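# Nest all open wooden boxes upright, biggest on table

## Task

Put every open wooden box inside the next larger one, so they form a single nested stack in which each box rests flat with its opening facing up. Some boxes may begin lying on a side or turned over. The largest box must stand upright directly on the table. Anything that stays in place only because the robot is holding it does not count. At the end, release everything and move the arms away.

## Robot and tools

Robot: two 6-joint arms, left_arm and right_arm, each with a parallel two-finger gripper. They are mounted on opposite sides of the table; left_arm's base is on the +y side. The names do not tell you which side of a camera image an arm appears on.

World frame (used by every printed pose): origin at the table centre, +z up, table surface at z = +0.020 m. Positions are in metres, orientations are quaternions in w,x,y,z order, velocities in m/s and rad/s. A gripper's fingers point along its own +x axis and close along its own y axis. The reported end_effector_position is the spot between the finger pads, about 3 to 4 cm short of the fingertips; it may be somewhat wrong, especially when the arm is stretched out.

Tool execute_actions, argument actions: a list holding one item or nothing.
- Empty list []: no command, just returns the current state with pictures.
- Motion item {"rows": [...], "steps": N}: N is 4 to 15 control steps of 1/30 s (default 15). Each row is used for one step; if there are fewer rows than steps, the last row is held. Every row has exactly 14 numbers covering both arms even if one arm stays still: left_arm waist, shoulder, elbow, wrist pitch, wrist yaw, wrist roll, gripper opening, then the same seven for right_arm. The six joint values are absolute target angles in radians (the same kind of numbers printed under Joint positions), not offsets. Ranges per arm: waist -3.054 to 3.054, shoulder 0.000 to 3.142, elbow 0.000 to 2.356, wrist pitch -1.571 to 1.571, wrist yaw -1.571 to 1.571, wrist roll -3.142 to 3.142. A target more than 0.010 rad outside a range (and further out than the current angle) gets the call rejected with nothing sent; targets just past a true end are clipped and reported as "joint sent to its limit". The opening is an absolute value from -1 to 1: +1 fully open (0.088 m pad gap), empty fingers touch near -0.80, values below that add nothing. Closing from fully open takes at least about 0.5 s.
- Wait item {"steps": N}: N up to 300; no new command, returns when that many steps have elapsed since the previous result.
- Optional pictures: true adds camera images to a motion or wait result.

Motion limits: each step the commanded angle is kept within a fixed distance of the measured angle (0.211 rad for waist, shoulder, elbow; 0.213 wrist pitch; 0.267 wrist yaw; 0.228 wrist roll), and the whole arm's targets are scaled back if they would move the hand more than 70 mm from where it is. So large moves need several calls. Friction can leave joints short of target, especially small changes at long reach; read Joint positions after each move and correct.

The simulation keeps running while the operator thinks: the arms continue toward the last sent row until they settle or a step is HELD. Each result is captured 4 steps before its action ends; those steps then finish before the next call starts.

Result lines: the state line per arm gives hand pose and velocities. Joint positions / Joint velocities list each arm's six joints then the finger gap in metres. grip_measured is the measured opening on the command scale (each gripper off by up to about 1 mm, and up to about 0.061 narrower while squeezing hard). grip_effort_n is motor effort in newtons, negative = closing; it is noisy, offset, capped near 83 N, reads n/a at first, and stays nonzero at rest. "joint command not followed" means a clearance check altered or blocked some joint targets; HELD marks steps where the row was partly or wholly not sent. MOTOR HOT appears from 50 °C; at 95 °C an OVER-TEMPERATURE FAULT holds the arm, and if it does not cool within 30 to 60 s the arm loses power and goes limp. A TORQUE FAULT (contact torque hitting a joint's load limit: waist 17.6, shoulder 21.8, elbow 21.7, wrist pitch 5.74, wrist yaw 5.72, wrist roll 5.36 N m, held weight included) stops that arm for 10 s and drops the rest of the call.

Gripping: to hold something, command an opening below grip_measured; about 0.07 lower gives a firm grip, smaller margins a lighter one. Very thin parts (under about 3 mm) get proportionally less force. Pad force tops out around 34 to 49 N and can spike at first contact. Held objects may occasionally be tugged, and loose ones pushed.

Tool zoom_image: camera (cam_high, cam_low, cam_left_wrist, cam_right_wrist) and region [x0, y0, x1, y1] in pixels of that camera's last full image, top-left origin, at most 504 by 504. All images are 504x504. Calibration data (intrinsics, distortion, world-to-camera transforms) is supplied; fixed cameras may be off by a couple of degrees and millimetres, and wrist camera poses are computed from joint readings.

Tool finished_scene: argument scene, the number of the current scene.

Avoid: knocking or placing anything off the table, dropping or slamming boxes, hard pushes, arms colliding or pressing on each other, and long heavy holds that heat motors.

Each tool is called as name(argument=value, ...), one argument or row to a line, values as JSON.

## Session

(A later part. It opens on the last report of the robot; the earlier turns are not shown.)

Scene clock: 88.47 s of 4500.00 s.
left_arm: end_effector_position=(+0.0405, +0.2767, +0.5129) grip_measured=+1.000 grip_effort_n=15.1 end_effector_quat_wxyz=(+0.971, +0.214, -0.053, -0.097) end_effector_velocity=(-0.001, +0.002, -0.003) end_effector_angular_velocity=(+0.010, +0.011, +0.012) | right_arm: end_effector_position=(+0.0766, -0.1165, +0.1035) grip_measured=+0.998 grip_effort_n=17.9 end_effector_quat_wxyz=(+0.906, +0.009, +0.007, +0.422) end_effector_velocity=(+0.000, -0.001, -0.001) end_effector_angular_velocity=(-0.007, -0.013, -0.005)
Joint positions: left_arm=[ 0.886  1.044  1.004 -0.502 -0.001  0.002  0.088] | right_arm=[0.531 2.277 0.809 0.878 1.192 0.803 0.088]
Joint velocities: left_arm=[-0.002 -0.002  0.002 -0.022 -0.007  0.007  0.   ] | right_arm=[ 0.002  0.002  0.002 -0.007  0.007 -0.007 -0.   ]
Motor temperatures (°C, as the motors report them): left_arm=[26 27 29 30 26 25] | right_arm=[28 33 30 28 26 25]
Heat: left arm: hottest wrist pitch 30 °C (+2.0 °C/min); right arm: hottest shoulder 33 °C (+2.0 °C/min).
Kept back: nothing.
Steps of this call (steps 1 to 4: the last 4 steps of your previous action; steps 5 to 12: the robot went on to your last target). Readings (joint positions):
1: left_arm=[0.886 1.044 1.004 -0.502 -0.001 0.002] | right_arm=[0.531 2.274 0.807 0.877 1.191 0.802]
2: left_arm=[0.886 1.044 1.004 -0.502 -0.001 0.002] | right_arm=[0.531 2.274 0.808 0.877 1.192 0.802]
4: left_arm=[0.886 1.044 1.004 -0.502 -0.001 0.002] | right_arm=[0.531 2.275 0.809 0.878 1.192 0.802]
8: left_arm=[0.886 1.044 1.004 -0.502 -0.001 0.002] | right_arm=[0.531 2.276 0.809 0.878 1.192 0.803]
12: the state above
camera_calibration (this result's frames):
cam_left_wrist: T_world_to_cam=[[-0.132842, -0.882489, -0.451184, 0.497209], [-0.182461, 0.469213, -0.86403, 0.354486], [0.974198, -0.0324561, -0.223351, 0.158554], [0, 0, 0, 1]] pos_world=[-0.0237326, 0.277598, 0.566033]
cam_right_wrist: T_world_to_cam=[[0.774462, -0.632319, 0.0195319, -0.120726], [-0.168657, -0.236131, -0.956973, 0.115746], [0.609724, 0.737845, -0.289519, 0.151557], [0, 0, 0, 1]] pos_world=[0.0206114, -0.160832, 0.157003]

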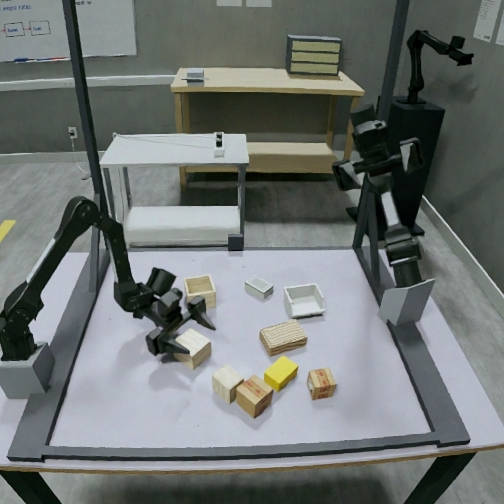

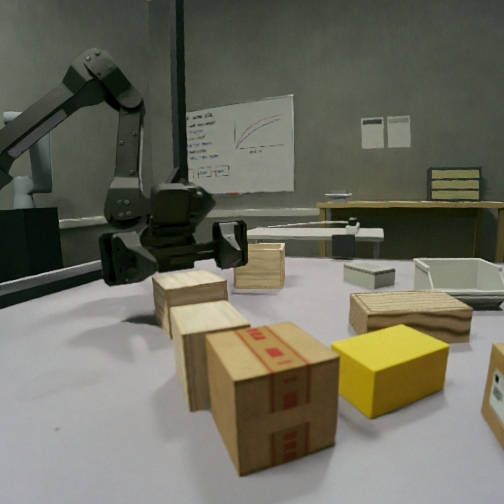

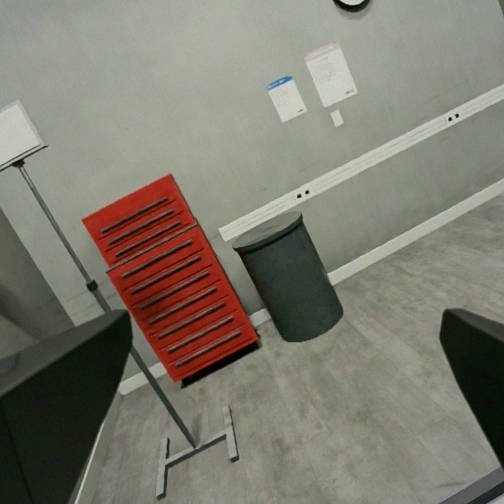

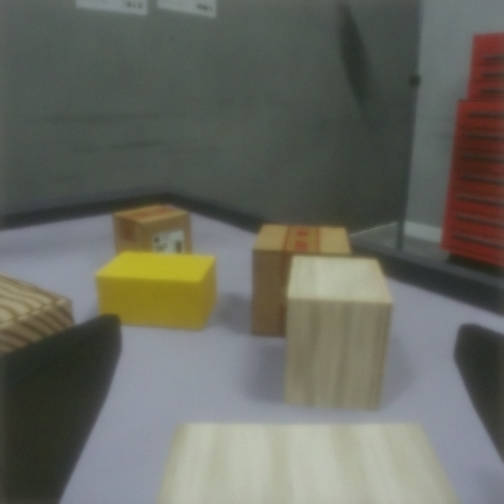

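execute_actions(
  actions=[
    {"rows":[[0.9,1.0,1.0,-0.5,0,0,1,0.584,2.262,0.803,0.765,1.232,0.905,1]],"steps":15},
  ],
)

execute_actions(
  actions=[
    {"rows":[[0.9,1.0,1.0,-0.5,0,0,1,0.622,2.465,0.887,0.824,1.27,0.946,1]],"steps":15},
  ],
)

execute_actions(
  actions=[
    {"steps":15},
  ],
  pictures=true,
)

Scene clock: 89.17 s of 4500.00 s.
left_arm: end_effector_position=(+0.0405, +0.2767, +0.5129) grip_measured=+1.000 grip_effort_n=15.1 end_effector_quat_wxyz=(+0.971, +0.214, -0.053, -0.097) end_effector_velocity=(+0.002, +0.002, +0.001) end_effector_angular_velocity=(-0.009, -0.009, +0.017) | right_arm: end_effector_position=(+0.0673, -0.1292, +0.0945) grip_measured=+0.998 grip_effort_n=18.4 end_effector_quat_wxyz=(+0.907, +0.003, +0.009, +0.422) end_effector_velocity=(+0.002, -0.002, +0.001) end_effector_angular_velocity=(+0.006, +0.003, -0.012)
Joint positions: left_arm=[ 0.886  1.044  1.004 -0.502 -0.001  0.002  0.088] | right_arm=[0.581 2.272 0.809 0.772 1.226 0.898 0.088]
Joint velocities: left_arm=[-0.002  0.002 -0.002  0.007 -0.022 -0.007  0.   ] | right_arm=[-0.002 -0.007 -0.002 -0.022  0.007  0.022 -0.   ]
Motor temperatures (°C, as the motors report them): left_arm=[26 27 29 30 26 25] | right_arm=[28 33 30 28 26 25]
Heat: left arm: hottest wrist pitch 30 °C (+2.0 °C/min); right arm: hottest shoulder 33 °C (+2.0 °C/min).
Steps of this call (steps 1 to 10: the robot went on to your last target; steps 11 to 21: the first 11 steps of this action). Readings (joint positions):
11: left_arm=[0.886 1.044 1.004 -0.502 -0.001 0.002] | right_arm=[0.533 2.277 0.809 0.866 1.197 0.818]
12: left_arm=[0.886 1.044 1.004 -0.502 -0.001 0.002] | right_arm=[0.541 2.275 0.809 0.841 1.207 0.841]
14: left_arm=[0.886 1.044 1.004 -0.502 -0.001 0.002] | right_arm=[0.560 2.274 0.809 0.805 1.215 0.868]
18: left_arm=[0.886 1.044 1.004 -0.502 -0.001 0.002] | right_arm=[0.580 2.273 0.809 0.780 1.223 0.892]
21: the state above

Scene clock: 89.67 s of 4500.00 s.
left_arm: end_effector_position=(+0.0405, +0.2767, +0.5129) grip_measured=+1.000 grip_effort_n=15.1 end_effector_quat_wxyz=(+0.971, +0.214, -0.053, -0.097) end_effector_velocity=(-0.001, +0.003, -0.001) end_effector_angular_velocity=(-0.009, +0.000, +0.009) | right_arm: end_effector_position=(+0.0661, -0.1285, +0.0612) grip_measured=+0.998 grip_effort_n=17.9 end_effector_quat_wxyz=(+0.907, +0.009, +0.007, +0.422) end_effector_velocity=(+0.003, +0.001, -0.001) end_effector_angular_velocity=(+0.004, +0.011, -0.002)
Joint positions: left_arm=[ 0.886  1.044  1.004 -0.502 -0.001  0.002  0.088] | right_arm=[0.608 2.411 0.872 0.817 1.254 0.942 0.088]
Joint velocities: left_arm=[ 0.002 -0.007 -0.002 -0.007 -0.007 -0.007  0.   ] | right_arm=[-0.007  0.002 -0.002  0.007 -0.007  0.007  0.   ]
Motor temperatures (°C, as the motors report them): left_arm=[26 27 29 30 26 25] | right_arm=[28 33 30 28 26 25]
Heat: left arm: hottest wrist pitch 30 °C (+2.0 °C/min); right arm: hottest shoulder 33 °C (+2.0 °C/min).
Steps of this call (steps 1 to 4: the last 4 steps of your previous action; steps 5 to 15: the first 11 steps of this action). Readings (joint positions):
5: left_arm=[0.886 1.044 1.004 -0.502 -0.001 0.002] | right_arm=[0.582 2.287 0.814 0.777 1.237 0.908]
6: left_arm=[0.886 1.044 1.004 -0.502 -0.001 0.002] | right_arm=[0.587 2.316 0.833 0.796 1.252 0.919]
8: left_arm=[0.886 1.044 1.004 -0.502 -0.001 0.002] | right_arm=[0.602 2.380 0.865 0.802 1.252 0.929]
12: left_arm=[0.886 1.044 1.004 -0.502 -0.001 0.002] | right_arm=[0.608 2.409 0.872 0.815 1.254 0.940]
15: the state above

Scene clock: 90.17 s of 4500.00 s.
left_arm: end_effector_position=(+0.0405, +0.2767, +0.5129) grip_measured=+1.000 grip_effort_n=15.1 end_effector_quat_wxyz=(+0.971, +0.214, -0.053, -0.097) end_effector_velocity=(+0.001, +0.002, -0.004) end_effector_angular_velocity=(-0.005, +0.010, +0.010) | right_arm: end_effector_position=(+0.0661, -0.1285, +0.0611) grip_measured=+0.998 grip_effort_n=17.4 end_effector_quat_wxyz=(+0.906, +0.010, +0.007, +0.422) end_effector_velocity=(-0.002, +0.001, -0.001) end_effector_angular_velocity=(-0.012, -0.003, +0.006)
Joint positions: left_arm=[ 0.886  1.044  1.004 -0.502 -0.001  0.002  0.088] | right_arm=[0.608 2.411 0.872 0.819 1.254 0.944 0.088]
Joint velocities: left_arm=[-0.002 -0.002 -0.007 -0.007 -0.007 -0.007  0.   ] | right_arm=[ 0.002 -0.002  0.002 -0.007 -0.007 -0.007 -0.   ]
Motor temperatures (°C, as the motors report them): left_arm=[26 27 29 30 26 25] | right_arm=[28 33 30 28 26 25]
Heat: left arm: hottest wrist pitch 30 °C (+2.0 °C/min); right arm: hottest shoulder 33 °C (+2.0 °C/min).
Kept back: nothing.
Steps of this call (steps 1 to 4: the last 4 steps of your previous action; steps 5 to 15: the robot went on to your last target). Readings (joint positions):
1: left_arm=[0.886 1.044 1.004 -0.502 -0.001 0.002] | right_arm=[0.608 2.411 0.872 0.818 1.254 0.943]
2: left_arm=[0.886 1.044 1.004 -0.502 -0.001 0.002] | right_arm=[0.608 2.411 0.872 0.818 1.254 0.943]
4: left_arm=[0.886 1.044 1.004 -0.502 -0.001 0.002] | right_arm=[0.608 2.411 0.872 0.819 1.254 0.943]
8: left_arm=[0.886 1.044 1.004 -0.502 -0.001 0.002] | right_arm=[0.608 2.411 0.872 0.819 1.254 0.944]
15: the state above
All arms were judged still, so your last target was given up. Only a new action makes them travel on or press farther. Fingers that are still opening or closing keep moving.
camera_calibration (this result's frames):
cam_left_wrist: T_world_to_cam=[[-0.132842, -0.882489, -0.451184, 0.497209], [-0.182461, 0.469213, -0.86403, 0.354486], [0.974198, -0.0324561, -0.223351, 0.158554], [0, 0, 0, 1]] pos_world=[-0.0237326, 0.277598, 0.566033]
cam_right_wrist: T_world_to_cam=[[0.77411, -0.632835, 0.0165313, -0.119196], [-0.170953, -0.234117, -0.95706, 0.0710035], [0.609531, 0.738044, -0.289417, 0.15446], [0, 0, 0, 1]] pos_world=[0.0102611, -0.172807, 0.114629]

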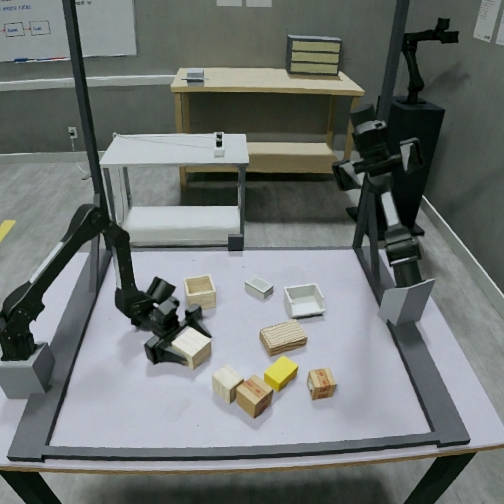

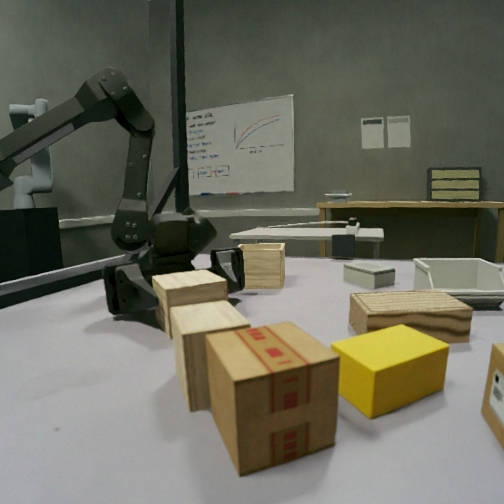

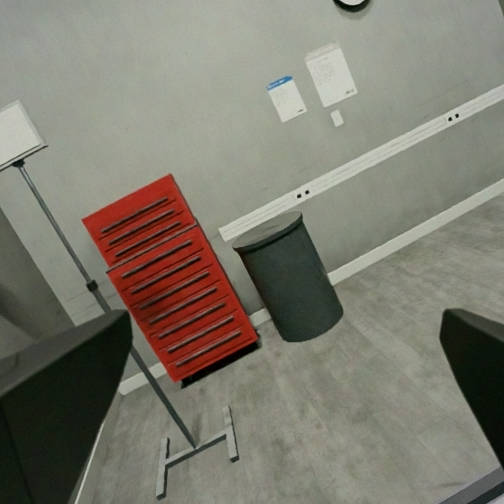

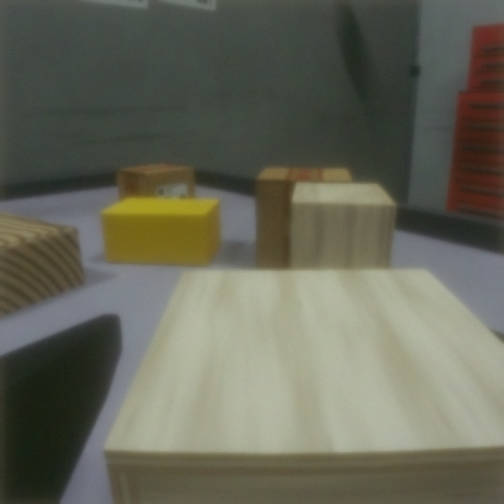

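execute_actions(
  actions=[
    {"rows":[[0.9,1.0,1.0,-0.5,0,0,1,0.608,2.411,0.872,0.819,1.254,0.944,0.45]],"steps":15},
  ],
  pictures=true,
)

Scene clock: 91.13 s of 4500.00 s.
left_arm: end_effector_position=(+0.0405, +0.2767, +0.5129) grip_measured=+1.000 grip_effort_n=15.1 end_effector_quat_wxyz=(+0.971, +0.214, -0.053, -0.097) end_effector_velocity=(+0.002, +0.001, -0.003) end_effector_angular_velocity=(+0.010, +0.007, +0.010) | right_arm: end_effector_position=(+0.0652, -0.1277, +0.0634) grip_measured=+0.546 grip_effort_n=-83.5 end_effector_quat_wxyz=(+0.906, +0.013, +0.008, +0.422) end_effector_velocity=(+0.001, -0.000, -0.001) end_effector_angular_velocity=(-0.014, -0.006, +0.000)
Joint positions: left_arm=[ 0.886  1.044  1.004 -0.502 -0.001  0.002  0.088] | right_arm=[0.607 2.404 0.872 0.819 1.254 0.944 0.066]
Joint velocities: left_arm=[-0.002  0.002 -0.002 -0.007 -0.007  0.007  0.   ] | right_arm=[-0.002 -0.002 -0.002 -0.007 -0.007 -0.007 -0.   ]
Motor temperatures (°C, as the motors report them): left_arm=[26 27 29 30 26 25] | right_arm=[28 32 30 28 26 25]
Heat: left arm: hottest wrist pitch 30 °C (+2.0 °C/min); right arm: hottest shoulder 32 °C (+1.0 °C/min).
Steps of this call (steps 1 to 18: nothing new was sent; steps 19 to 29: the first 11 steps of this action). Readings (joint positions):
19: left_arm=[0.886 1.044 1.004 -0.502 -0.001 0.002] | right_arm=[0.608 2.409 0.872 0.819 1.254 0.944]
20: left_arm=[0.886 1.044 1.004 -0.502 -0.001 0.002] | right_arm=[0.607 2.407 0.872 0.819 1.254 0.944]
22: left_arm=[0.886 1.044 1.004 -0.502 -0.001 0.002] | right_arm=[0.607 2.406 0.872 0.819 1.254 0.944]
26: left_arm=[0.886 1.044 1.004 -0.502 -0.001 0.002] | right_arm=[0.607 2.405 0.872 0.819 1.254 0.944]
29: the state above
camera_calibration (this result's frames):
cam_left_wrist: T_world_to_cam=[[-0.132842, -0.882489, -0.451184, 0.497209], [-0.182461, 0.469213, -0.86403, 0.354486], [0.974198, -0.0324561, -0.223351, 0.158554], [0, 0, 0, 1]] pos_world=[-0.0237326, 0.277598, 0.566033]
cam_right_wrist: T_world_to_cam=[[0.774551, -0.632429, 0.0102351, -0.117634], [-0.174396, -0.229085, -0.957657, 0.0741463], [0.607994, 0.739969, -0.287731, 0.155405], [0, 0, 0, 1]] pos_world=[0.00955877, -0.172405, 0.116926]

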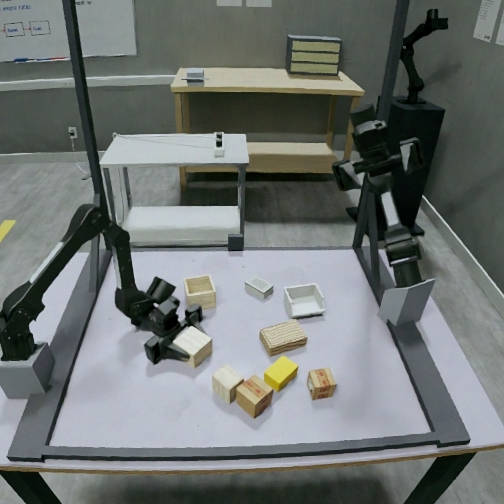

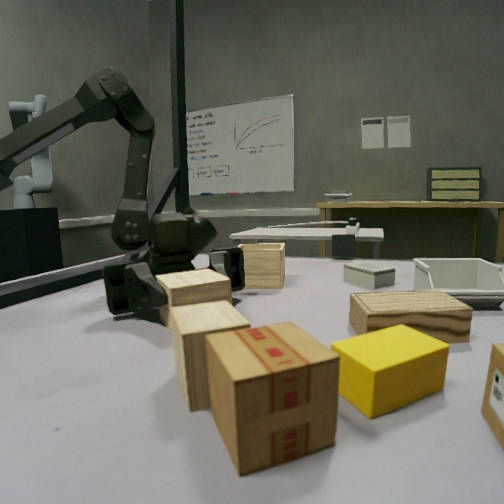

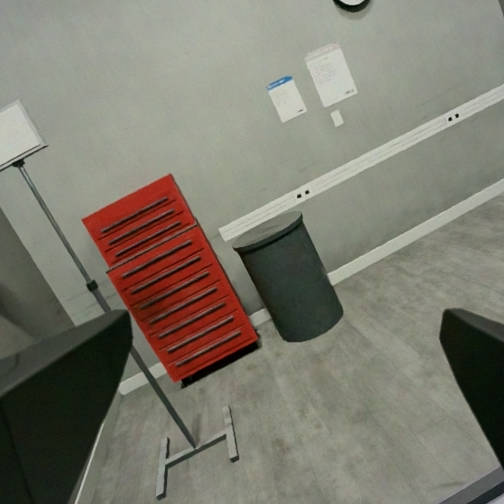

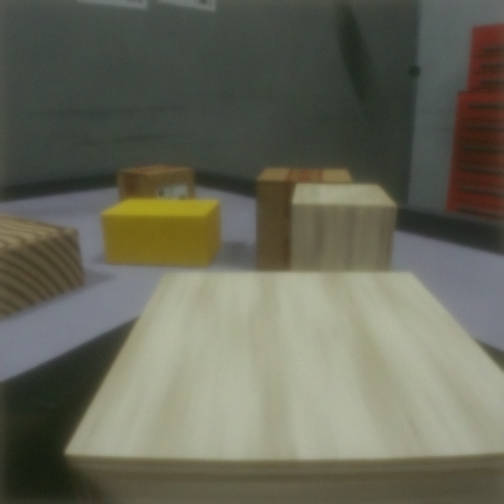

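Lift.

execute_actions(
  actions=[
    {"rows":[[0.9,1.0,1.0,-0.5,0,0,1,0.598,2.37,0.855,0.81,1.245,0.93,0.45],[0.9,1.0,1.0,-0.5,0,0,1,0.598,2.37,0.855,0.81,1.245,0.93,0.45],[0.9,1.0,1.0,-0.5,0,0,1,0.586,2.33,0.837,0.803,1.234,0.92,0.45],[0.9,1.0,1.0,-0.5,0,0,1,0.586,2.33,0.837,0.803,1.234,0.92,0.45],[0.9,1.0,1.0,-0.5,0,0,1,0.574,2.29,0.82,0.796,1.223,0.907,0.45],[0.9,1.0,1.0,-0.5,0,0,1,0.574,2.29,0.82,0.796,1.223,0.907,0.45],[0.9,1.0,1.0,-0.5,0,0,1,0.562,2.245,0.80,0.788,1.211,0.893,0.45],[0.9,1.0,1.0,-0.5,0,0,1,0.562,2.245,0.80,0.788,1.211,0.893,0.45],[0.9,1.0,1.0,-0.5,0,0,1,0.55,2.2,0.78,0.78,1.2,0.88,0.45]],"steps":15},
  ],
)

execute_actions(
  actions=[
    {"rows":[[0.9,1.0,1.0,-0.5,0,0,1,0.5,1.9,0.78,1.0,1.2,0.88,0.45]],"steps":15},
  ],
)

execute_actions(
  actions=[
    {"rows":[[0.9,1.0,1.0,-0.5,0,0,1,0.5,1.9,0.78,1.0,1.2,-2.26,0.45]],"steps":15},
  ],
)

execute_actions(
  actions=[
    {"rows":[[0.9,1.0,1.0,-0.5,0,0,1,0.5,1.9,0.78,1.0,1.2,-2.26,0.45]],"steps":15},
  ],
  pictures=true,
)

Scene clock: 91.83 s of 4500.00 s.
left_arm: end_effector_position=(+0.0405, +0.2767, +0.5129) grip_measured=+1.000 grip_effort_n=15.1 end_effector_quat_wxyz=(+0.971, +0.214, -0.053, -0.097) end_effector_velocity=(-0.001, +0.001, -0.000) end_effector_angular_velocity=(-0.006, +0.001, +0.005) | right_arm: end_effector_position=(+0.0691, -0.1249, +0.1030) grip_measured=+0.546 grip_effort_n=-83.5 end_effector_quat_wxyz=(+0.907, +0.019, +0.015, +0.421) end_effector_velocity=(+0.006, +0.018, +0.159) end_effector_angular_velocity=(+0.231, +0.138, -0.033)
Joint positions: left_arm=[ 0.886  1.044  1.004 -0.502 -0.001  0.002  0.088] | right_arm=[0.563 2.251 0.805 0.791 1.217 0.895 0.066]
Joint velocities: left_arm=[-0.002 -0.002  0.002 -0.007 -0.007 -0.007  0.   ] | right_arm=[-0.154 -0.52  -0.159 -0.007 -0.037 -0.11  -0.   ]
Motor temperatures (°C, as the motors report them): left_arm=[26 27 29 30 26 25] | right_arm=[28 33 30 28 26 25]
Heat: left arm: hottest wrist pitch 30 °C (+2.0 °C/min); right arm: hottest shoulder 33 °C (+2.0 °C/min).
Steps of this call (steps 1 to 4: the last 4 steps of your previous action; steps 5 to 10: the robot went on to your last target; steps 11 to 21: the first 11 steps of this action). Readings (joint positions):
11: left_arm=[0.886 1.044 1.004 -0.502 -0.001 0.002] | right_arm=[0.607 2.400 0.871 0.819 1.254 0.943]
12: left_arm=[0.886 1.044 1.004 -0.502 -0.001 0.002] | right_arm=[0.606 2.398 0.870 0.818 1.254 0.941]
14: left_arm=[0.886 1.044 1.004 -0.502 -0.001 0.002] | right_arm=[0.602 2.382 0.859 0.810 1.246 0.933]
18: left_arm=[0.886 1.044 1.004 -0.502 -0.001 0.002] | right_arm=[0.581 2.314 0.828 0.799 1.228 0.912]
21: the state above

Scene clock: 92.33 s of 4500.00 s.
left_arm: end_effector_position=(+0.0405, +0.2767, +0.5129) grip_measured=+1.000 grip_effort_n=15.1 end_effector_quat_wxyz=(+0.971, +0.214, -0.053, -0.097) end_effector_velocity=(+0.000, +0.001, -0.002) end_effector_angular_velocity=(+0.009, +0.003, +0.008) | right_arm: end_effector_position=(+0.0409, -0.1073, +0.2369) grip_measured=+0.546 grip_effort_n=-83.5 end_effector_quat_wxyz=(+0.855, +0.256, +0.053, +0.448) end_effector_velocity=(-0.016, -0.006, +0.096) end_effector_angular_velocity=(+0.252, +0.146, +0.051)
Joint positions: left_arm=[ 0.886  1.044  1.004 -0.502 -0.001  0.002  0.088] | right_arm=[0.505 1.921 0.784 0.988 1.2   0.883 0.066]
Joint velocities: left_arm=[-0.002 -0.002 -0.002 -0.007 -0.007  0.007  0.   ] | right_arm=[-0.022 -0.237 -0.002  0.081  0.007 -0.022 -0.   ]
Motor temperatures (°C, as the motors report them): left_arm=[26 27 29 31 26 25] | right_arm=[28 33 30 28 26 25]
Heat: left arm: hottest wrist pitch 31 °C (+3.0 °C/min); right arm: hottest shoulder 33 °C (+2.0 °C/min).
Steps of this call (steps 1 to 4: the last 4 steps of your previous action; steps 5 to 15: the first 11 steps of this action). Readings (joint positions):
5: left_arm=[0.886 1.044 1.004 -0.502 -0.001 0.002] | right_arm=[0.552 2.203 0.792 0.798 1.204 0.885]
6: left_arm=[0.886 1.044 1.004 -0.502 -0.001 0.002] | right_arm=[0.547 2.185 0.784 0.828 1.200 0.884]
8: left_arm=[0.886 1.044 1.004 -0.502 -0.001 0.002] | right_arm=[0.531 2.123 0.778 0.890 1.200 0.883]
12: left_arm=[0.886 1.044 1.004 -0.502 -0.001 0.002] | right_arm=[0.510 1.973 0.780 0.966 1.200 0.883]
15: the state above

Scene clock: 92.83 s of 4500.00 s.
left_arm: end_effector_position=(+0.0405, +0.2767, +0.5129) grip_measured=+1.000 grip_effort_n=15.1 end_effector_quat_wxyz=(+0.971, +0.214, -0.053, -0.097) end_effector_velocity=(+0.002, +0.005, -0.004) end_effector_angular_velocity=(-0.019, +0.020, +0.028) | right_arm: end_effector_position=(+0.0402, -0.1074, +0.2420) grip_measured=+0.546 grip_effort_n=-83.5 end_effector_quat_wxyz=(+0.892, +0.018, -0.073, +0.445) end_effector_velocity=(-0.001, +0.001, +0.000) end_effector_angular_velocity=(-0.916, -1.212, -0.206)
Joint positions: left_arm=[ 0.886  1.044  1.004 -0.502 -0.001  0.002  0.088] | right_arm=[0.503 1.911 0.784 0.997 1.2   0.319 0.066]
Joint velocities: left_arm=[-0.002  0.002 -0.002 -0.022 -0.022 -0.022  0.   ] | right_arm=[-0.002 -0.007 -0.002 -0.007 -0.022 -1.531 -0.   ]
Motor temperatures (°C, as the motors report them): left_arm=[26 27 29 31 26 25] | right_arm=[28 33 30 28 26 25]
Heat: left arm: hottest wrist pitch 31 °C (+3.0 °C/min); right arm: hottest shoulder 33 °C (+2.0 °C/min).
Steps of this call (steps 1 to 4: the last 4 steps of your previous action; steps 5 to 15: the first 11 steps of this action). Readings (joint positions):
5: left_arm=[0.886 1.044 1.004 -0.502 -0.001 0.002] | right_arm=[0.504 1.914 0.784 0.994 1.200 0.850]
6: left_arm=[0.886 1.044 1.004 -0.502 -0.001 0.002] | right_arm=[0.503 1.914 0.784 0.995 1.200 0.793]
8: left_arm=[0.886 1.044 1.004 -0.502 -0.001 0.002] | right_arm=[0.503 1.912 0.784 0.996 1.200 0.688]
12: left_arm=[0.886 1.044 1.004 -0.502 -0.001 0.002] | right_arm=[0.503 1.911 0.784 0.997 1.200 0.477]
15: the state above

Scene clock: 93.33 s of 4500.00 s.
left_arm: end_effector_position=(+0.0405, +0.2767, +0.5129) grip_measured=+1.000 grip_effort_n=15.1 end_effector_quat_wxyz=(+0.971, +0.214, -0.053, -0.097) end_effector_velocity=(+0.003, +0.003, -0.000) end_effector_angular_velocity=(-0.023, -0.001, +0.018) | right_arm: end_effector_position=(+0.0402, -0.1074, +0.2422) grip_measured=+0.546 grip_effort_n=-83.5 end_effector_quat_wxyz=(+0.831, -0.326, -0.238, +0.383) end_effector_velocity=(+0.003, +0.001, -0.000) end_effector_angular_velocity=(-0.931, -1.239, -0.230)
Joint positions: left_arm=[ 0.886  1.044  1.004 -0.502 -0.001  0.002  0.088] | right_arm=[ 0.503  1.91   0.784  0.998  1.2   -0.47   0.066]
Joint velocities: left_arm=[-0.002  0.002 -0.007  0.007 -0.022 -0.022  0.   ] | right_arm=[-0.007 -0.002 -0.002 -0.007 -0.007 -1.56  -0.   ]
Motor temperatures (°C, as the motors report them): left_arm=[26 27 29 31 26 25] | right_arm=[28 33 30 28 26 25]
Heat: left arm: hottest wrist pitch 31 °C (+3.0 °C/min); right arm: hottest shoulder 33 °C (+2.0 °C/min).
Steps of this call (steps 1 to 4: the last 4 steps of your previous action; steps 5 to 15: the first 11 steps of this action). Readings (joint positions):
5: left_arm=[0.886 1.044 1.004 -0.502 -0.001 0.002] | right_arm=[0.503 1.910 0.784 0.997 1.200 0.056]
6: left_arm=[0.886 1.044 1.004 -0.502 -0.001 0.002] | right_arm=[0.503 1.910 0.784 0.998 1.200 0.003]
8: left_arm=[0.886 1.044 1.004 -0.502 -0.001 0.002] | right_arm=[0.503 1.910 0.784 0.998 1.200 -0.102]
12: left_arm=[0.886 1.044 1.004 -0.502 -0.001 0.002] | right_arm=[0.503 1.910 0.784 0.998 1.200 -0.312]
15: the state above
camera_calibration (this result's frames):
cam_left_wrist: T_world_to_cam=[[-0.132842, -0.882489, -0.451184, 0.497209], [-0.182461, 0.469213, -0.86403, 0.354486], [0.974198, -0.0324561, -0.223351, 0.158554], [0, 0, 0, 1]] pos_world=[-0.0237326, 0.277598, 0.566033]
cam_right_wrist: T_world_to_cam=[[0.46254, -0.467731, 0.753183, -0.236938], [0.470915, -0.590172, -0.655695, 0.107791], [0.751196, 0.65797, -0.0527167, 0.135522], [0, 0, 0, 1]] pos_world=[-0.0429705, -0.136378, 0.25628]

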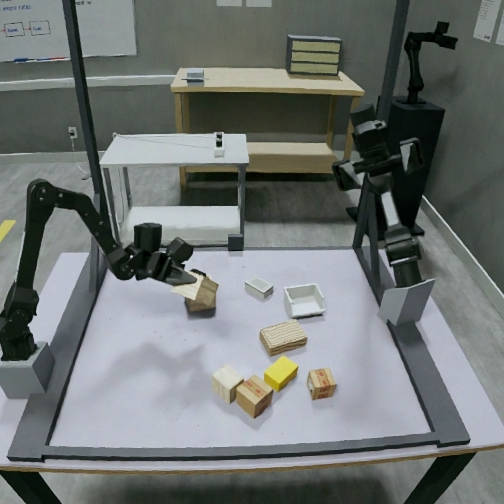

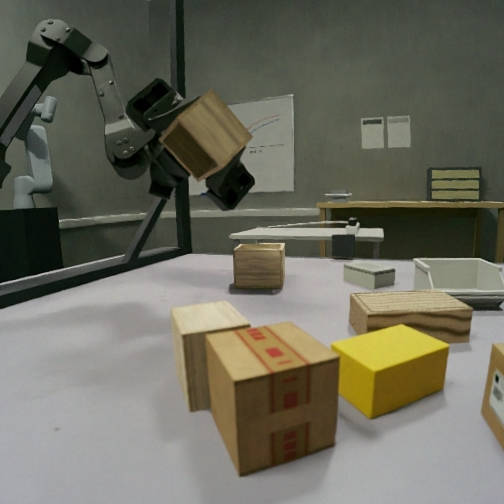

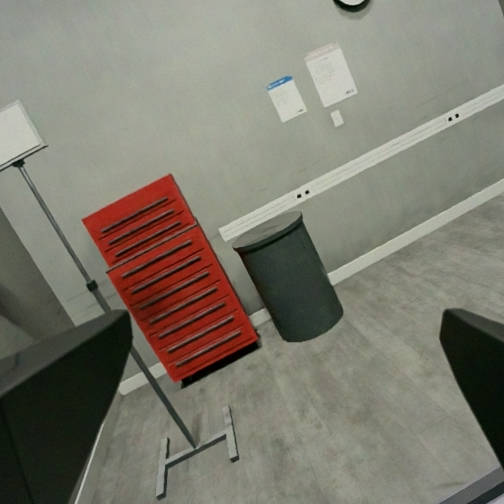

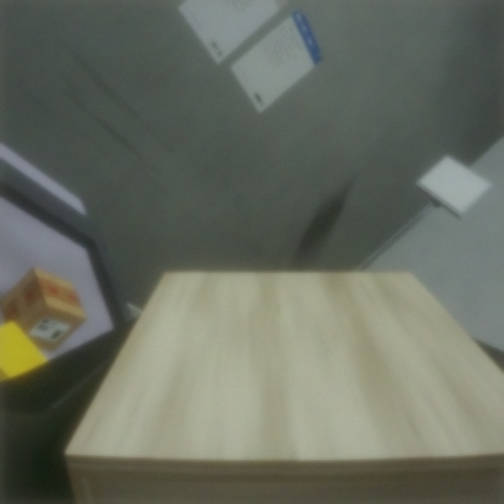

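execute_actions(
  actions=[
    {"steps":30},
  ],
)

execute_actions(
  actions=[
    {"rows":[[0.9,1.0,1.0,-0.5,0,0,1,0.53,2.1,0.78,0.87,1.2,-2.26,0.45]],"steps":15},
  ],
)

execute_actions(
  actions=[
    {"rows":[[0.9,1.0,1.0,-0.5,0,0,1,0.55,2.2,0.78,0.78,1.2,-2.26,0.45],[0.9,1.0,1.0,-0.5,0,0,1,0.55,2.2,0.78,0.78,1.2,-2.26,0.45],[0.9,1.0,1.0,-0.5,0,0,1,0.55,2.2,0.78,0.78,1.2,-2.26,0.45],[0.9,1.0,1.0,-0.5,0,0,1,0.55,2.2,0.78,0.78,1.2,-2.26,0.45],[0.9,1.0,1.0,-0.5,0,0,1,0.562,2.245,0.80,0.788,1.211,-2.25,0.45],[0.9,1.0,1.0,-0.5,0,0,1,0.562,2.245,0.80,0.788,1.211,-2.25,0.45],[0.9,1.0,1.0,-0.5,0,0,1,0.562,2.245,0.80,0.788,1.211,-2.25,0.45],[0.9,1.0,1.0,-0.5,0,0,1,0.574,2.29,0.82,0.796,1.223,-2.235,0.45]],"steps":15},
  ],
  pictures=true,
)

Scene clock: 94.33 s of 4500.00 s.
left_arm: end_effector_position=(+0.0405, +0.2767, +0.5129) grip_measured=+1.000 grip_effort_n=15.1 end_effector_quat_wxyz=(+0.971, +0.214, -0.053, -0.097) end_effector_velocity=(+0.001, +0.001, -0.001) end_effector_angular_velocity=(+0.022, -0.009, +0.005) | right_arm: end_effector_position=(+0.0402, -0.1074, +0.2422) grip_measured=+0.546 grip_effort_n=-83.5 end_effector_quat_wxyz=(-0.354, +0.819, +0.440, -0.101) end_effector_velocity=(-0.001, +0.002, -0.002) end_effector_angular_velocity=(-0.954, -1.255, -0.217)
Joint positions: left_arm=[ 0.886  1.044  1.004 -0.502 -0.001  0.002  0.088] | right_arm=[ 0.503  1.91   0.784  0.998  1.2   -2.047  0.066]
Joint velocities: left_arm=[-0.002 -0.002 -0.007  0.007 -0.007  0.022  0.   ] | right_arm=[-0.002 -0.002  0.002 -0.022 -0.022 -1.575 -0.   ]
Motor temperatures (°C, as the motors report them): left_arm=[26 27 29 31 26 25] | right_arm=[28 33 30 28 26 25]
Heat: left arm: hottest wrist pitch 31 °C (+3.0 °C/min); right arm: hottest shoulder 33 °C (+2.0 °C/min).
Kept back: nothing.
Steps of this call (steps 1 to 4: the last 4 steps of your previous action; steps 5 to 30: the robot went on to your last target). Readings (joint positions):
1: left_arm=[0.886 1.044 1.004 -0.502 -0.001 0.002] | right_arm=[0.503 1.910 0.784 0.998 1.200 -0.522]
2: left_arm=[0.886 1.044 1.004 -0.502 -0.001 0.002] | right_arm=[0.503 1.910 0.784 0.998 1.200 -0.575]
4: left_arm=[0.886 1.044 1.004 -0.502 -0.001 0.002] | right_arm=[0.503 1.910 0.784 0.998 1.200 -0.680]
8: left_arm=[0.886 1.044 1.004 -0.502 -0.001 0.002] | right_arm=[0.503 1.910 0.784 0.998 1.200 -0.890]
30: the state above

Scene clock: 94.70 s of 4500.00 s.
left_arm: end_effector_position=(+0.0405, +0.2767, +0.5129) grip_measured=+1.000 grip_effort_n=15.1 end_effector_quat_wxyz=(+0.971, +0.214, -0.053, -0.097) end_effector_velocity=(-0.001, -0.001, -0.001) end_effector_angular_velocity=(-0.004, +0.007, -0.008) | right_arm: end_effector_position=(+0.0579, -0.1132, +0.1641) grip_measured=+0.546 grip_effort_n=-83.5 end_effector_quat_wxyz=(-0.128, +0.891, +0.434, -0.036) end_effector_velocity=(+0.001, -0.002, -0.004) end_effector_angular_velocity=(-0.084, -0.080, -0.005)
Joint positions: left_arm=[ 0.886  1.044  1.004 -0.502 -0.001  0.002  0.088] | right_arm=[ 0.526  2.086  0.778  0.879  1.201 -2.248  0.066]
Joint velocities: left_arm=[-0.002 -0.002  0.002 -0.007  0.007 -0.007  0.   ] | right_arm=[ 0.002 -0.002 -0.002 -0.037 -0.007 -0.081 -0.   ]
Motor temperatures (°C, as the motors report them): left_arm=[26 27 29 31 26 25] | right_arm=[28 33 30 28 26 25]
Heat: left arm: hottest wrist pitch 31 °C (+3.0 °C/min); right arm: hottest shoulder 33 °C (+2.0 °C/min).
Steps of this call (steps 1 to 11: the first 11 steps of this action). Readings (joint positions):
1: left_arm=[0.886 1.044 1.004 -0.502 -0.001 0.002] | right_arm=[0.503 1.922 0.784 0.992 1.201 -2.092]
2: left_arm=[0.886 1.044 1.004 -0.502 -0.001 0.002] | right_arm=[0.505 1.942 0.790 0.975 1.201 -2.127]
4: left_arm=[0.886 1.044 1.004 -0.502 -0.001 0.002] | right_arm=[0.514 2.001 0.795 0.922 1.201 -2.184]
8: left_arm=[0.886 1.044 1.004 -0.502 -0.001 0.002] | right_arm=[0.526 2.081 0.778 0.880 1.201 -2.236]
11: the state above

Scene clock: 95.20 s of 4500.00 s.
left_arm: end_effector_position=(+0.0405, +0.2767, +0.5129) grip_measured=+1.000 grip_effort_n=15.1 end_effector_quat_wxyz=(+0.971, +0.214, -0.053, -0.097) end_effector_velocity=(+0.003, +0.002, -0.004) end_effector_angular_velocity=(-0.018, +0.017, +0.011) | right_arm: end_effector_position=(+0.0684, -0.1247, +0.1068) grip_measured=+0.546 grip_effort_n=-83.5 end_effector_quat_wxyz=(-0.026, +0.907, +0.420, -0.013) end_effector_velocity=(-0.026, +0.023, +0.000) end_effector_angular_velocity=(+0.203, +0.127, -0.003)
Joint positions: left_arm=[ 0.886  1.044  1.004 -0.502 -0.001  0.002  0.088] | right_arm=[ 0.563  2.243  0.804  0.798  1.224 -2.248  0.066]
Joint velocities: left_arm=[-0.002  0.002 -0.007 -0.007 -0.007 -0.022  0.   ] | right_arm=[ 0.032  0.081  0.144  0.022  0.081  0.154 -0.   ]
Motor temperatures (°C, as the motors report them): left_arm=[26 27 29 31 26 25] | right_arm=[28 33 30 28 26 25]
Heat: left arm: hottest wrist pitch 31 °C (+3.0 °C/min); right arm: hottest shoulder 33 °C (+2.0 °C/min).
Steps of this call (steps 1 to 4: the last 4 steps of your previous action; steps 5 to 15: the first 11 steps of this action). Readings (joint positions):
5: left_arm=[0.886 1.044 1.004 -0.502 -0.001 0.002] | right_arm=[0.527 2.096 0.778 0.866 1.201 -2.255]
6: left_arm=[0.886 1.044 1.004 -0.502 -0.001 0.002] | right_arm=[0.530 2.109 0.784 0.850 1.201 -2.255]
8: left_arm=[0.886 1.044 1.004 -0.502 -0.001 0.002] | right_arm=[0.539 2.146 0.787 0.812 1.201 -2.256]
12: left_arm=[0.886 1.044 1.004 -0.502 -0.001 0.002] | right_arm=[0.554 2.218 0.787 0.795 1.203 -2.253]
15: the state above
camera_calibration (this result's frames):
cam_left_wrist: T_world_to_cam=[[-0.132842, -0.882489, -0.451184, 0.497209], [-0.182461, 0.469213, -0.86403, 0.354486], [0.974198, -0.0324561, -0.223351, 0.158554], [0, 0, 0, 1]] pos_world=[-0.0237326, 0.277598, 0.566033]
cam_right_wrist: T_world_to_cam=[[-0.753696, 0.657021, 0.0162774, 0.146022], [-0.174056, -0.223427, 0.959054, -0.0870717], [0.633756, 0.720003, 0.282754, 0.0985155], [0, 0, 0, 1]] pos_world=[0.0324663, -0.186325, 0.053274]

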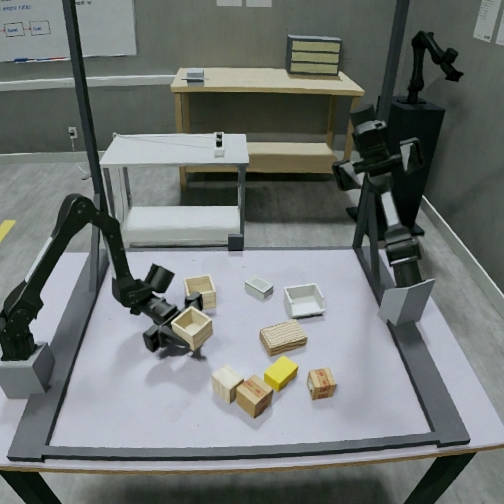

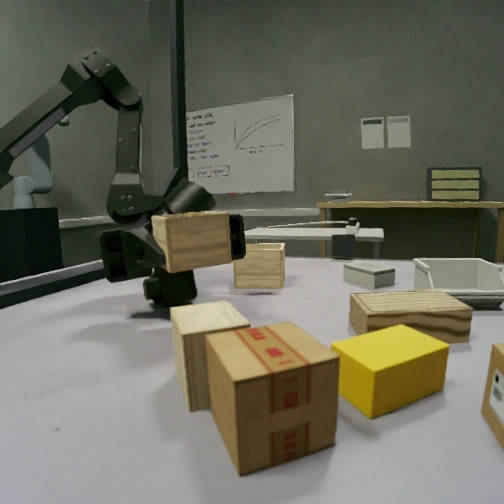

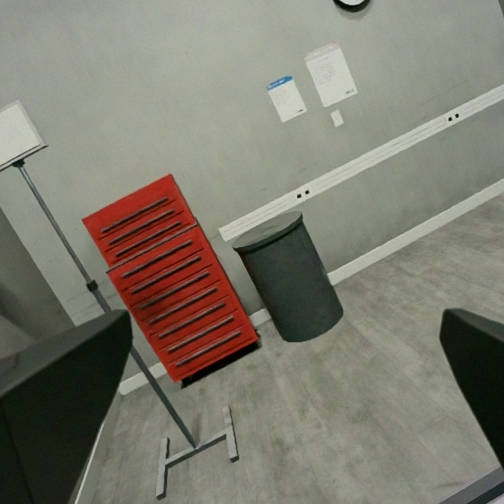

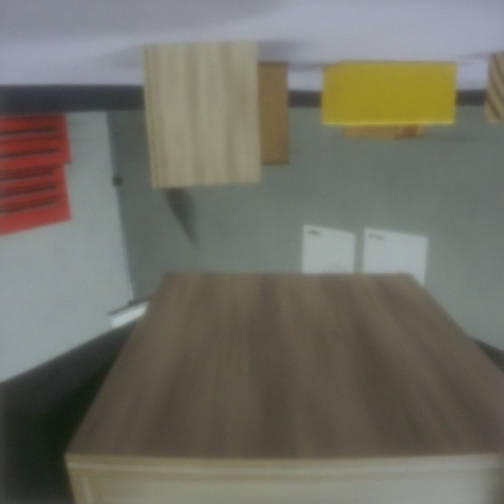

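execute_actions(
  actions=[
    {"rows":[[0.9,1.0,1.0,-0.5,0,0,1,0.475,2.03,0.887,0.20,0.781,-2.03,0.45]],"steps":15},
  ],
)

execute_actions(
  actions=[
    {"rows":[[0.9,1.0,1.0,-0.5,0,0,1,0.475,2.09,0.887,0.225,0.781,-2.03,0.45]],"steps":15},
  ],
  pictures=true,
)

Scene clock: 96.00 s of 4500.00 s.
left_arm: end_effector_position=(+0.0405, +0.2767, +0.5129) grip_measured=+1.000 grip_effort_n=15.1 end_effector_quat_wxyz=(+0.971, +0.214, -0.053, -0.097) end_effector_velocity=(+0.002, +0.000, -0.005) end_effector_angular_velocity=(-0.001, +0.016, +0.008) | right_arm: end_effector_position=(+0.0522, -0.1032, +0.1106) grip_measured=+0.546 grip_effort_n=-83.5 end_effector_quat_wxyz=(+0.029, +0.875, +0.443, -0.194) end_effector_velocity=(+0.076, -0.111, -0.127) end_effector_angular_velocity=(-0.956, -0.266, -0.133)
Joint positions: left_arm=[ 0.886  1.044  1.004 -0.502 -0.001  0.002  0.088] | right_arm=[ 0.481  2.038  0.892  0.295  0.813 -2.042  0.066]
Joint velocities: left_arm=[-0.007  0.002 -0.007 -0.007 -0.007 -0.007  0.   ] | right_arm=[-0.012 -0.002 -0.037 -0.96  -0.3    0.051 -0.   ]
Motor temperatures (°C, as the motors report them): left_arm=[26 27 29 31 26 25] | right_arm=[28 33 30 28 26 25]
Heat: left arm: hottest wrist pitch 31 °C (+3.0 °C/min); right arm: hottest shoulder 33 °C (+2.0 °C/min).
Steps of this call (steps 1 to 4: the last 4 steps of your previous action; steps 5 to 13: the robot went on to your last target; steps 14 to 24: the first 11 steps of this action). Readings (joint positions):
14: left_arm=[0.886 1.044 1.004 -0.502 -0.001 0.002] | right_arm=[0.558 2.231 0.819 0.765 1.214 -2.218]
15: left_arm=[0.886 1.044 1.004 -0.502 -0.001 0.002] | right_arm=[0.541 2.200 0.823 0.702 1.131 -2.165]
17: left_arm=[0.886 1.044 1.004 -0.502 -0.001 0.002] | right_arm=[0.509 2.138 0.845 0.611 1.009 -2.103]
21: left_arm=[0.886 1.044 1.004 -0.502 -0.001 0.002] | right_arm=[0.482 2.049 0.890 0.429 0.855 -2.053]
24: the state above

Scene clock: 96.50 s of 4500.00 s.
left_arm: end_effector_position=(+0.0405, +0.2767, +0.5129) grip_measured=+1.000 grip_effort_n=15.1 end_effector_quat_wxyz=(+0.971, +0.214, -0.053, -0.097) end_effector_velocity=(-0.000, +0.001, -0.002) end_effector_angular_velocity=(+0.008, +0.007, -0.001) | right_arm: end_effector_position=(+0.0650, -0.1154, +0.0876) grip_measured=+0.546 grip_effort_n=-83.5 end_effector_quat_wxyz=(+0.078, +0.880, +0.421, -0.203) end_effector_velocity=(+0.001, -0.001, -0.001) end_effector_angular_velocity=(-0.014, -0.004, +0.002)
Joint positions: left_arm=[ 0.886  1.044  1.004 -0.502 -0.001  0.002  0.088] | right_arm=[ 0.478  2.076  0.887  0.225  0.785 -2.032  0.066]
Joint velocities: left_arm=[ 0.002 -0.002 -0.002 -0.007  0.007  0.007  0.   ] | right_arm=[-0.002 -0.002 -0.002 -0.007 -0.007 -0.007 -0.   ]
Motor temperatures (°C, as the motors report them): left_arm=[26 27 29 31 26 25] | right_arm=[28 33 30 28 26 25]
Heat: left arm: hottest wrist pitch 31 °C (+3.0 °C/min); right arm: hottest shoulder 33 °C (+2.0 °C/min).
Steps of this call (steps 1 to 4: the last 4 steps of your previous action; steps 5 to 15: the first 11 steps of this action). Readings (joint positions):
5: left_arm=[0.886 1.044 1.004 -0.502 -0.001 0.002] | right_arm=[0.478 2.040 0.887 0.228 0.792 -2.034]
6: left_arm=[0.886 1.044 1.004 -0.502 -0.001 0.002] | right_arm=[0.478 2.045 0.887 0.228 0.791 -2.034]
8: left_arm=[0.886 1.044 1.004 -0.502 -0.001 0.002] | right_arm=[0.478 2.058 0.887 0.227 0.787 -2.033]
12: left_arm=[0.886 1.044 1.004 -0.502 -0.001 0.002] | right_arm=[0.478 2.076 0.887 0.225 0.785 -2.033]
15: the state above
camera_calibration (this result's frames):
cam_left_wrist: T_world_to_cam=[[-0.132842, -0.882489, -0.451184, 0.497209], [-0.182461, 0.469213, -0.86403, 0.354486], [0.974198, -0.0324561, -0.223351, 0.158554], [0, 0, 0, 1]] pos_world=[-0.0237326, 0.277598, 0.566033]
cam_right_wrist: T_world_to_cam=[[-0.777339, 0.629008, -0.00964067, 0.13831], [0.0859537, 0.121379, 0.988878, -0.0469002], [0.623182, 0.767865, -0.148419, 0.143384], [0, 0, 0, 1]] pos_world=[0.0221904, -0.191405, 0.0689928]

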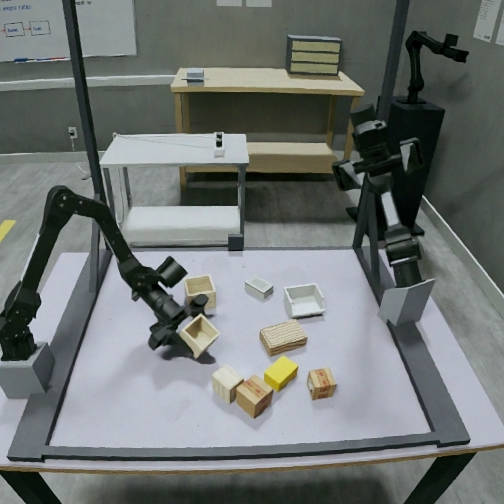

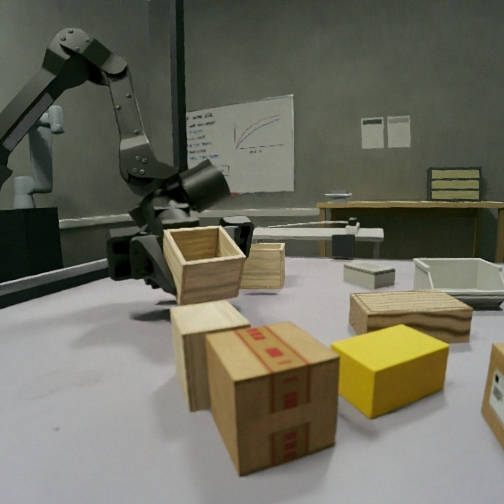

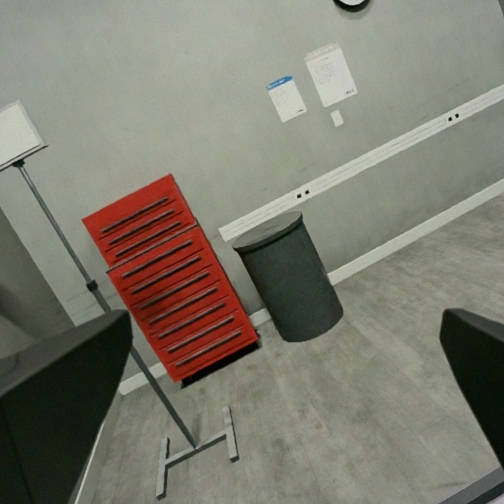

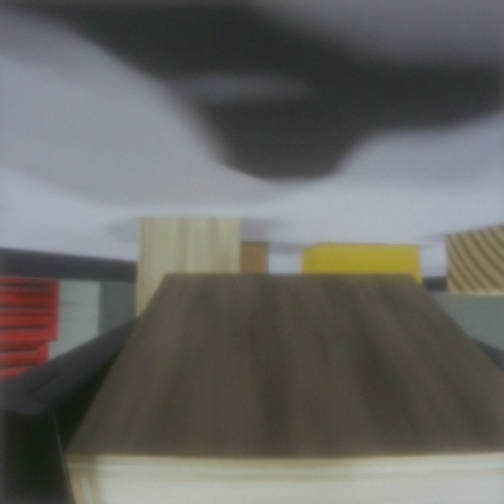

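execute_actions(
  actions=[
    {"rows":[[0.9,1.0,1.0,-0.5,0,0,1,0.475,2.13,0.887,0.24,0.781,-2.03,0.45],[0.9,1.0,1.0,-0.5,0,0,1,0.475,2.13,0.887,0.24,0.781,-2.03,0.45],[0.9,1.0,1.0,-0.5,0,0,1,0.475,2.13,0.887,0.24,0.781,-2.03,0.45],[0.9,1.0,1.0,-0.5,0,0,1,0.475,2.13,0.887,0.24,0.781,-2.03,0.45],[0.9,1.0,1.0,-0.5,0,0,1,0.475,2.16,0.887,0.255,0.781,-2.03,0.45]],"steps":15},
  ],
  pictures=true,
)

Scene clock: 97.00 s of 4500.00 s.
left_arm: end_effector_position=(+0.0405, +0.2767, +0.5129) grip_measured=+1.000 grip_effort_n=15.1 end_effector_quat_wxyz=(+0.971, +0.214, -0.053, -0.097) end_effector_velocity=(+0.001, +0.001, -0.001) end_effector_angular_velocity=(-0.007, -0.003, +0.003) | right_arm: end_effector_position=(+0.0730, -0.1179, +0.0691) grip_measured=+0.546 grip_effort_n=-83.5 end_effector_quat_wxyz=(+0.091, +0.883, +0.414, -0.203) end_effector_velocity=(+0.005, -0.000, +0.000) end_effector_angular_velocity=(-0.019, -0.013, -0.001)
Joint positions: left_arm=[ 0.886  1.044  1.004 -0.502 -0.001  0.002  0.088] | right_arm=[ 0.476  2.138  0.889  0.254  0.784 -2.029  0.066]
Joint velocities: left_arm=[-0.002 -0.002 -0.007  0.007 -0.007 -0.007  0.   ] | right_arm=[-0.012 -0.002 -0.002 -0.007 -0.007 -0.022 -0.   ]
Motor temperatures (°C, as the motors report them): left_arm=[26 27 29 31 26 25] | right_arm=[28 33 30 28 26 25]
Heat: left arm: hottest wrist pitch 31 °C (+3.0 °C/min); right arm: hottest shoulder 33 °C (+2.0 °C/min).
Steps of this call (steps 1 to 4: the last 4 steps of your previous action; steps 5 to 15: the first 11 steps of this action). Readings (joint positions):
5: left_arm=[0.886 1.044 1.004 -0.502 -0.001 0.002] | right_arm=[0.478 2.081 0.887 0.226 0.785 -2.032]
6: left_arm=[0.886 1.044 1.004 -0.502 -0.001 0.002] | right_arm=[0.478 2.087 0.888 0.232 0.785 -2.032]
8: left_arm=[0.886 1.044 1.004 -0.502 -0.001 0.002] | right_arm=[0.478 2.102 0.888 0.234 0.784 -2.032]
12: left_arm=[0.886 1.044 1.004 -0.502 -0.001 0.002] | right_arm=[0.477 2.134 0.888 0.244 0.784 -2.030]
15: the state above
camera_calibration (this result's frames):
cam_left_wrist: T_world_to_cam=[[-0.132842, -0.882489, -0.451184, 0.497209], [-0.182461, 0.469213, -0.86403, 0.354486], [0.974198, -0.0324561, -0.223351, 0.158554], [0, 0, 0, 1]] pos_world=[-0.0237326, 0.277598, 0.566033]
cam_right_wrist: T_world_to_cam=[[-0.770163, 0.63688, -0.0351202, 0.148011], [0.0748505, 0.144921, 0.986608, -0.02526], [0.63344, 0.75722, -0.159283, 0.136316], [0, 0, 0, 1]] pos_world=[0.029535, -0.193825, 0.0518327]

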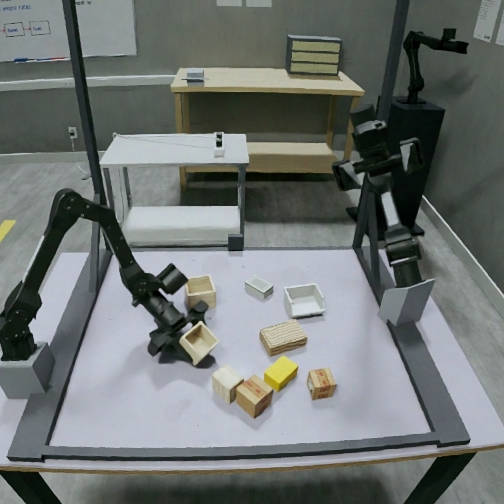

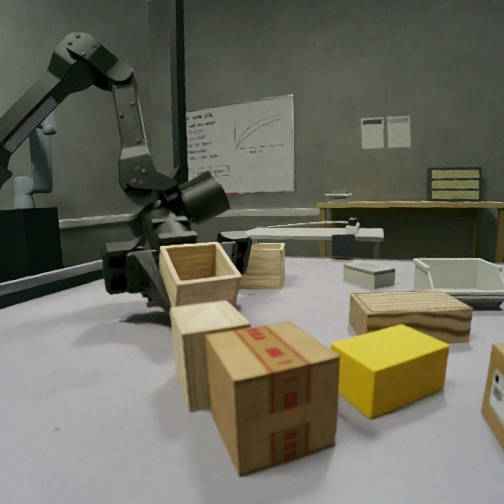

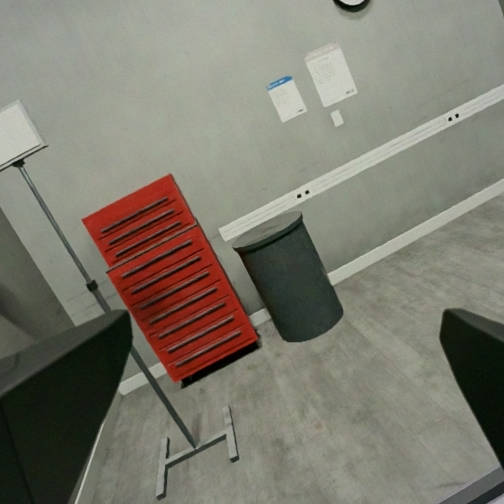

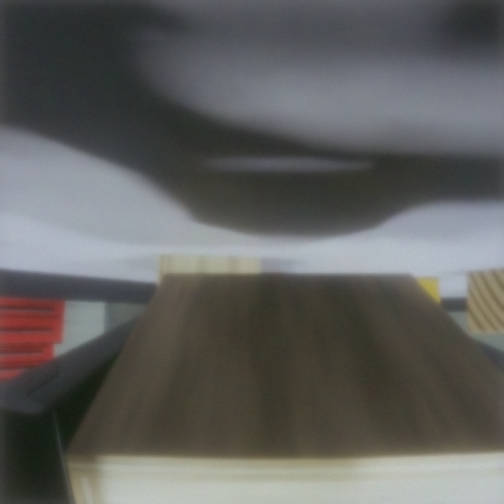

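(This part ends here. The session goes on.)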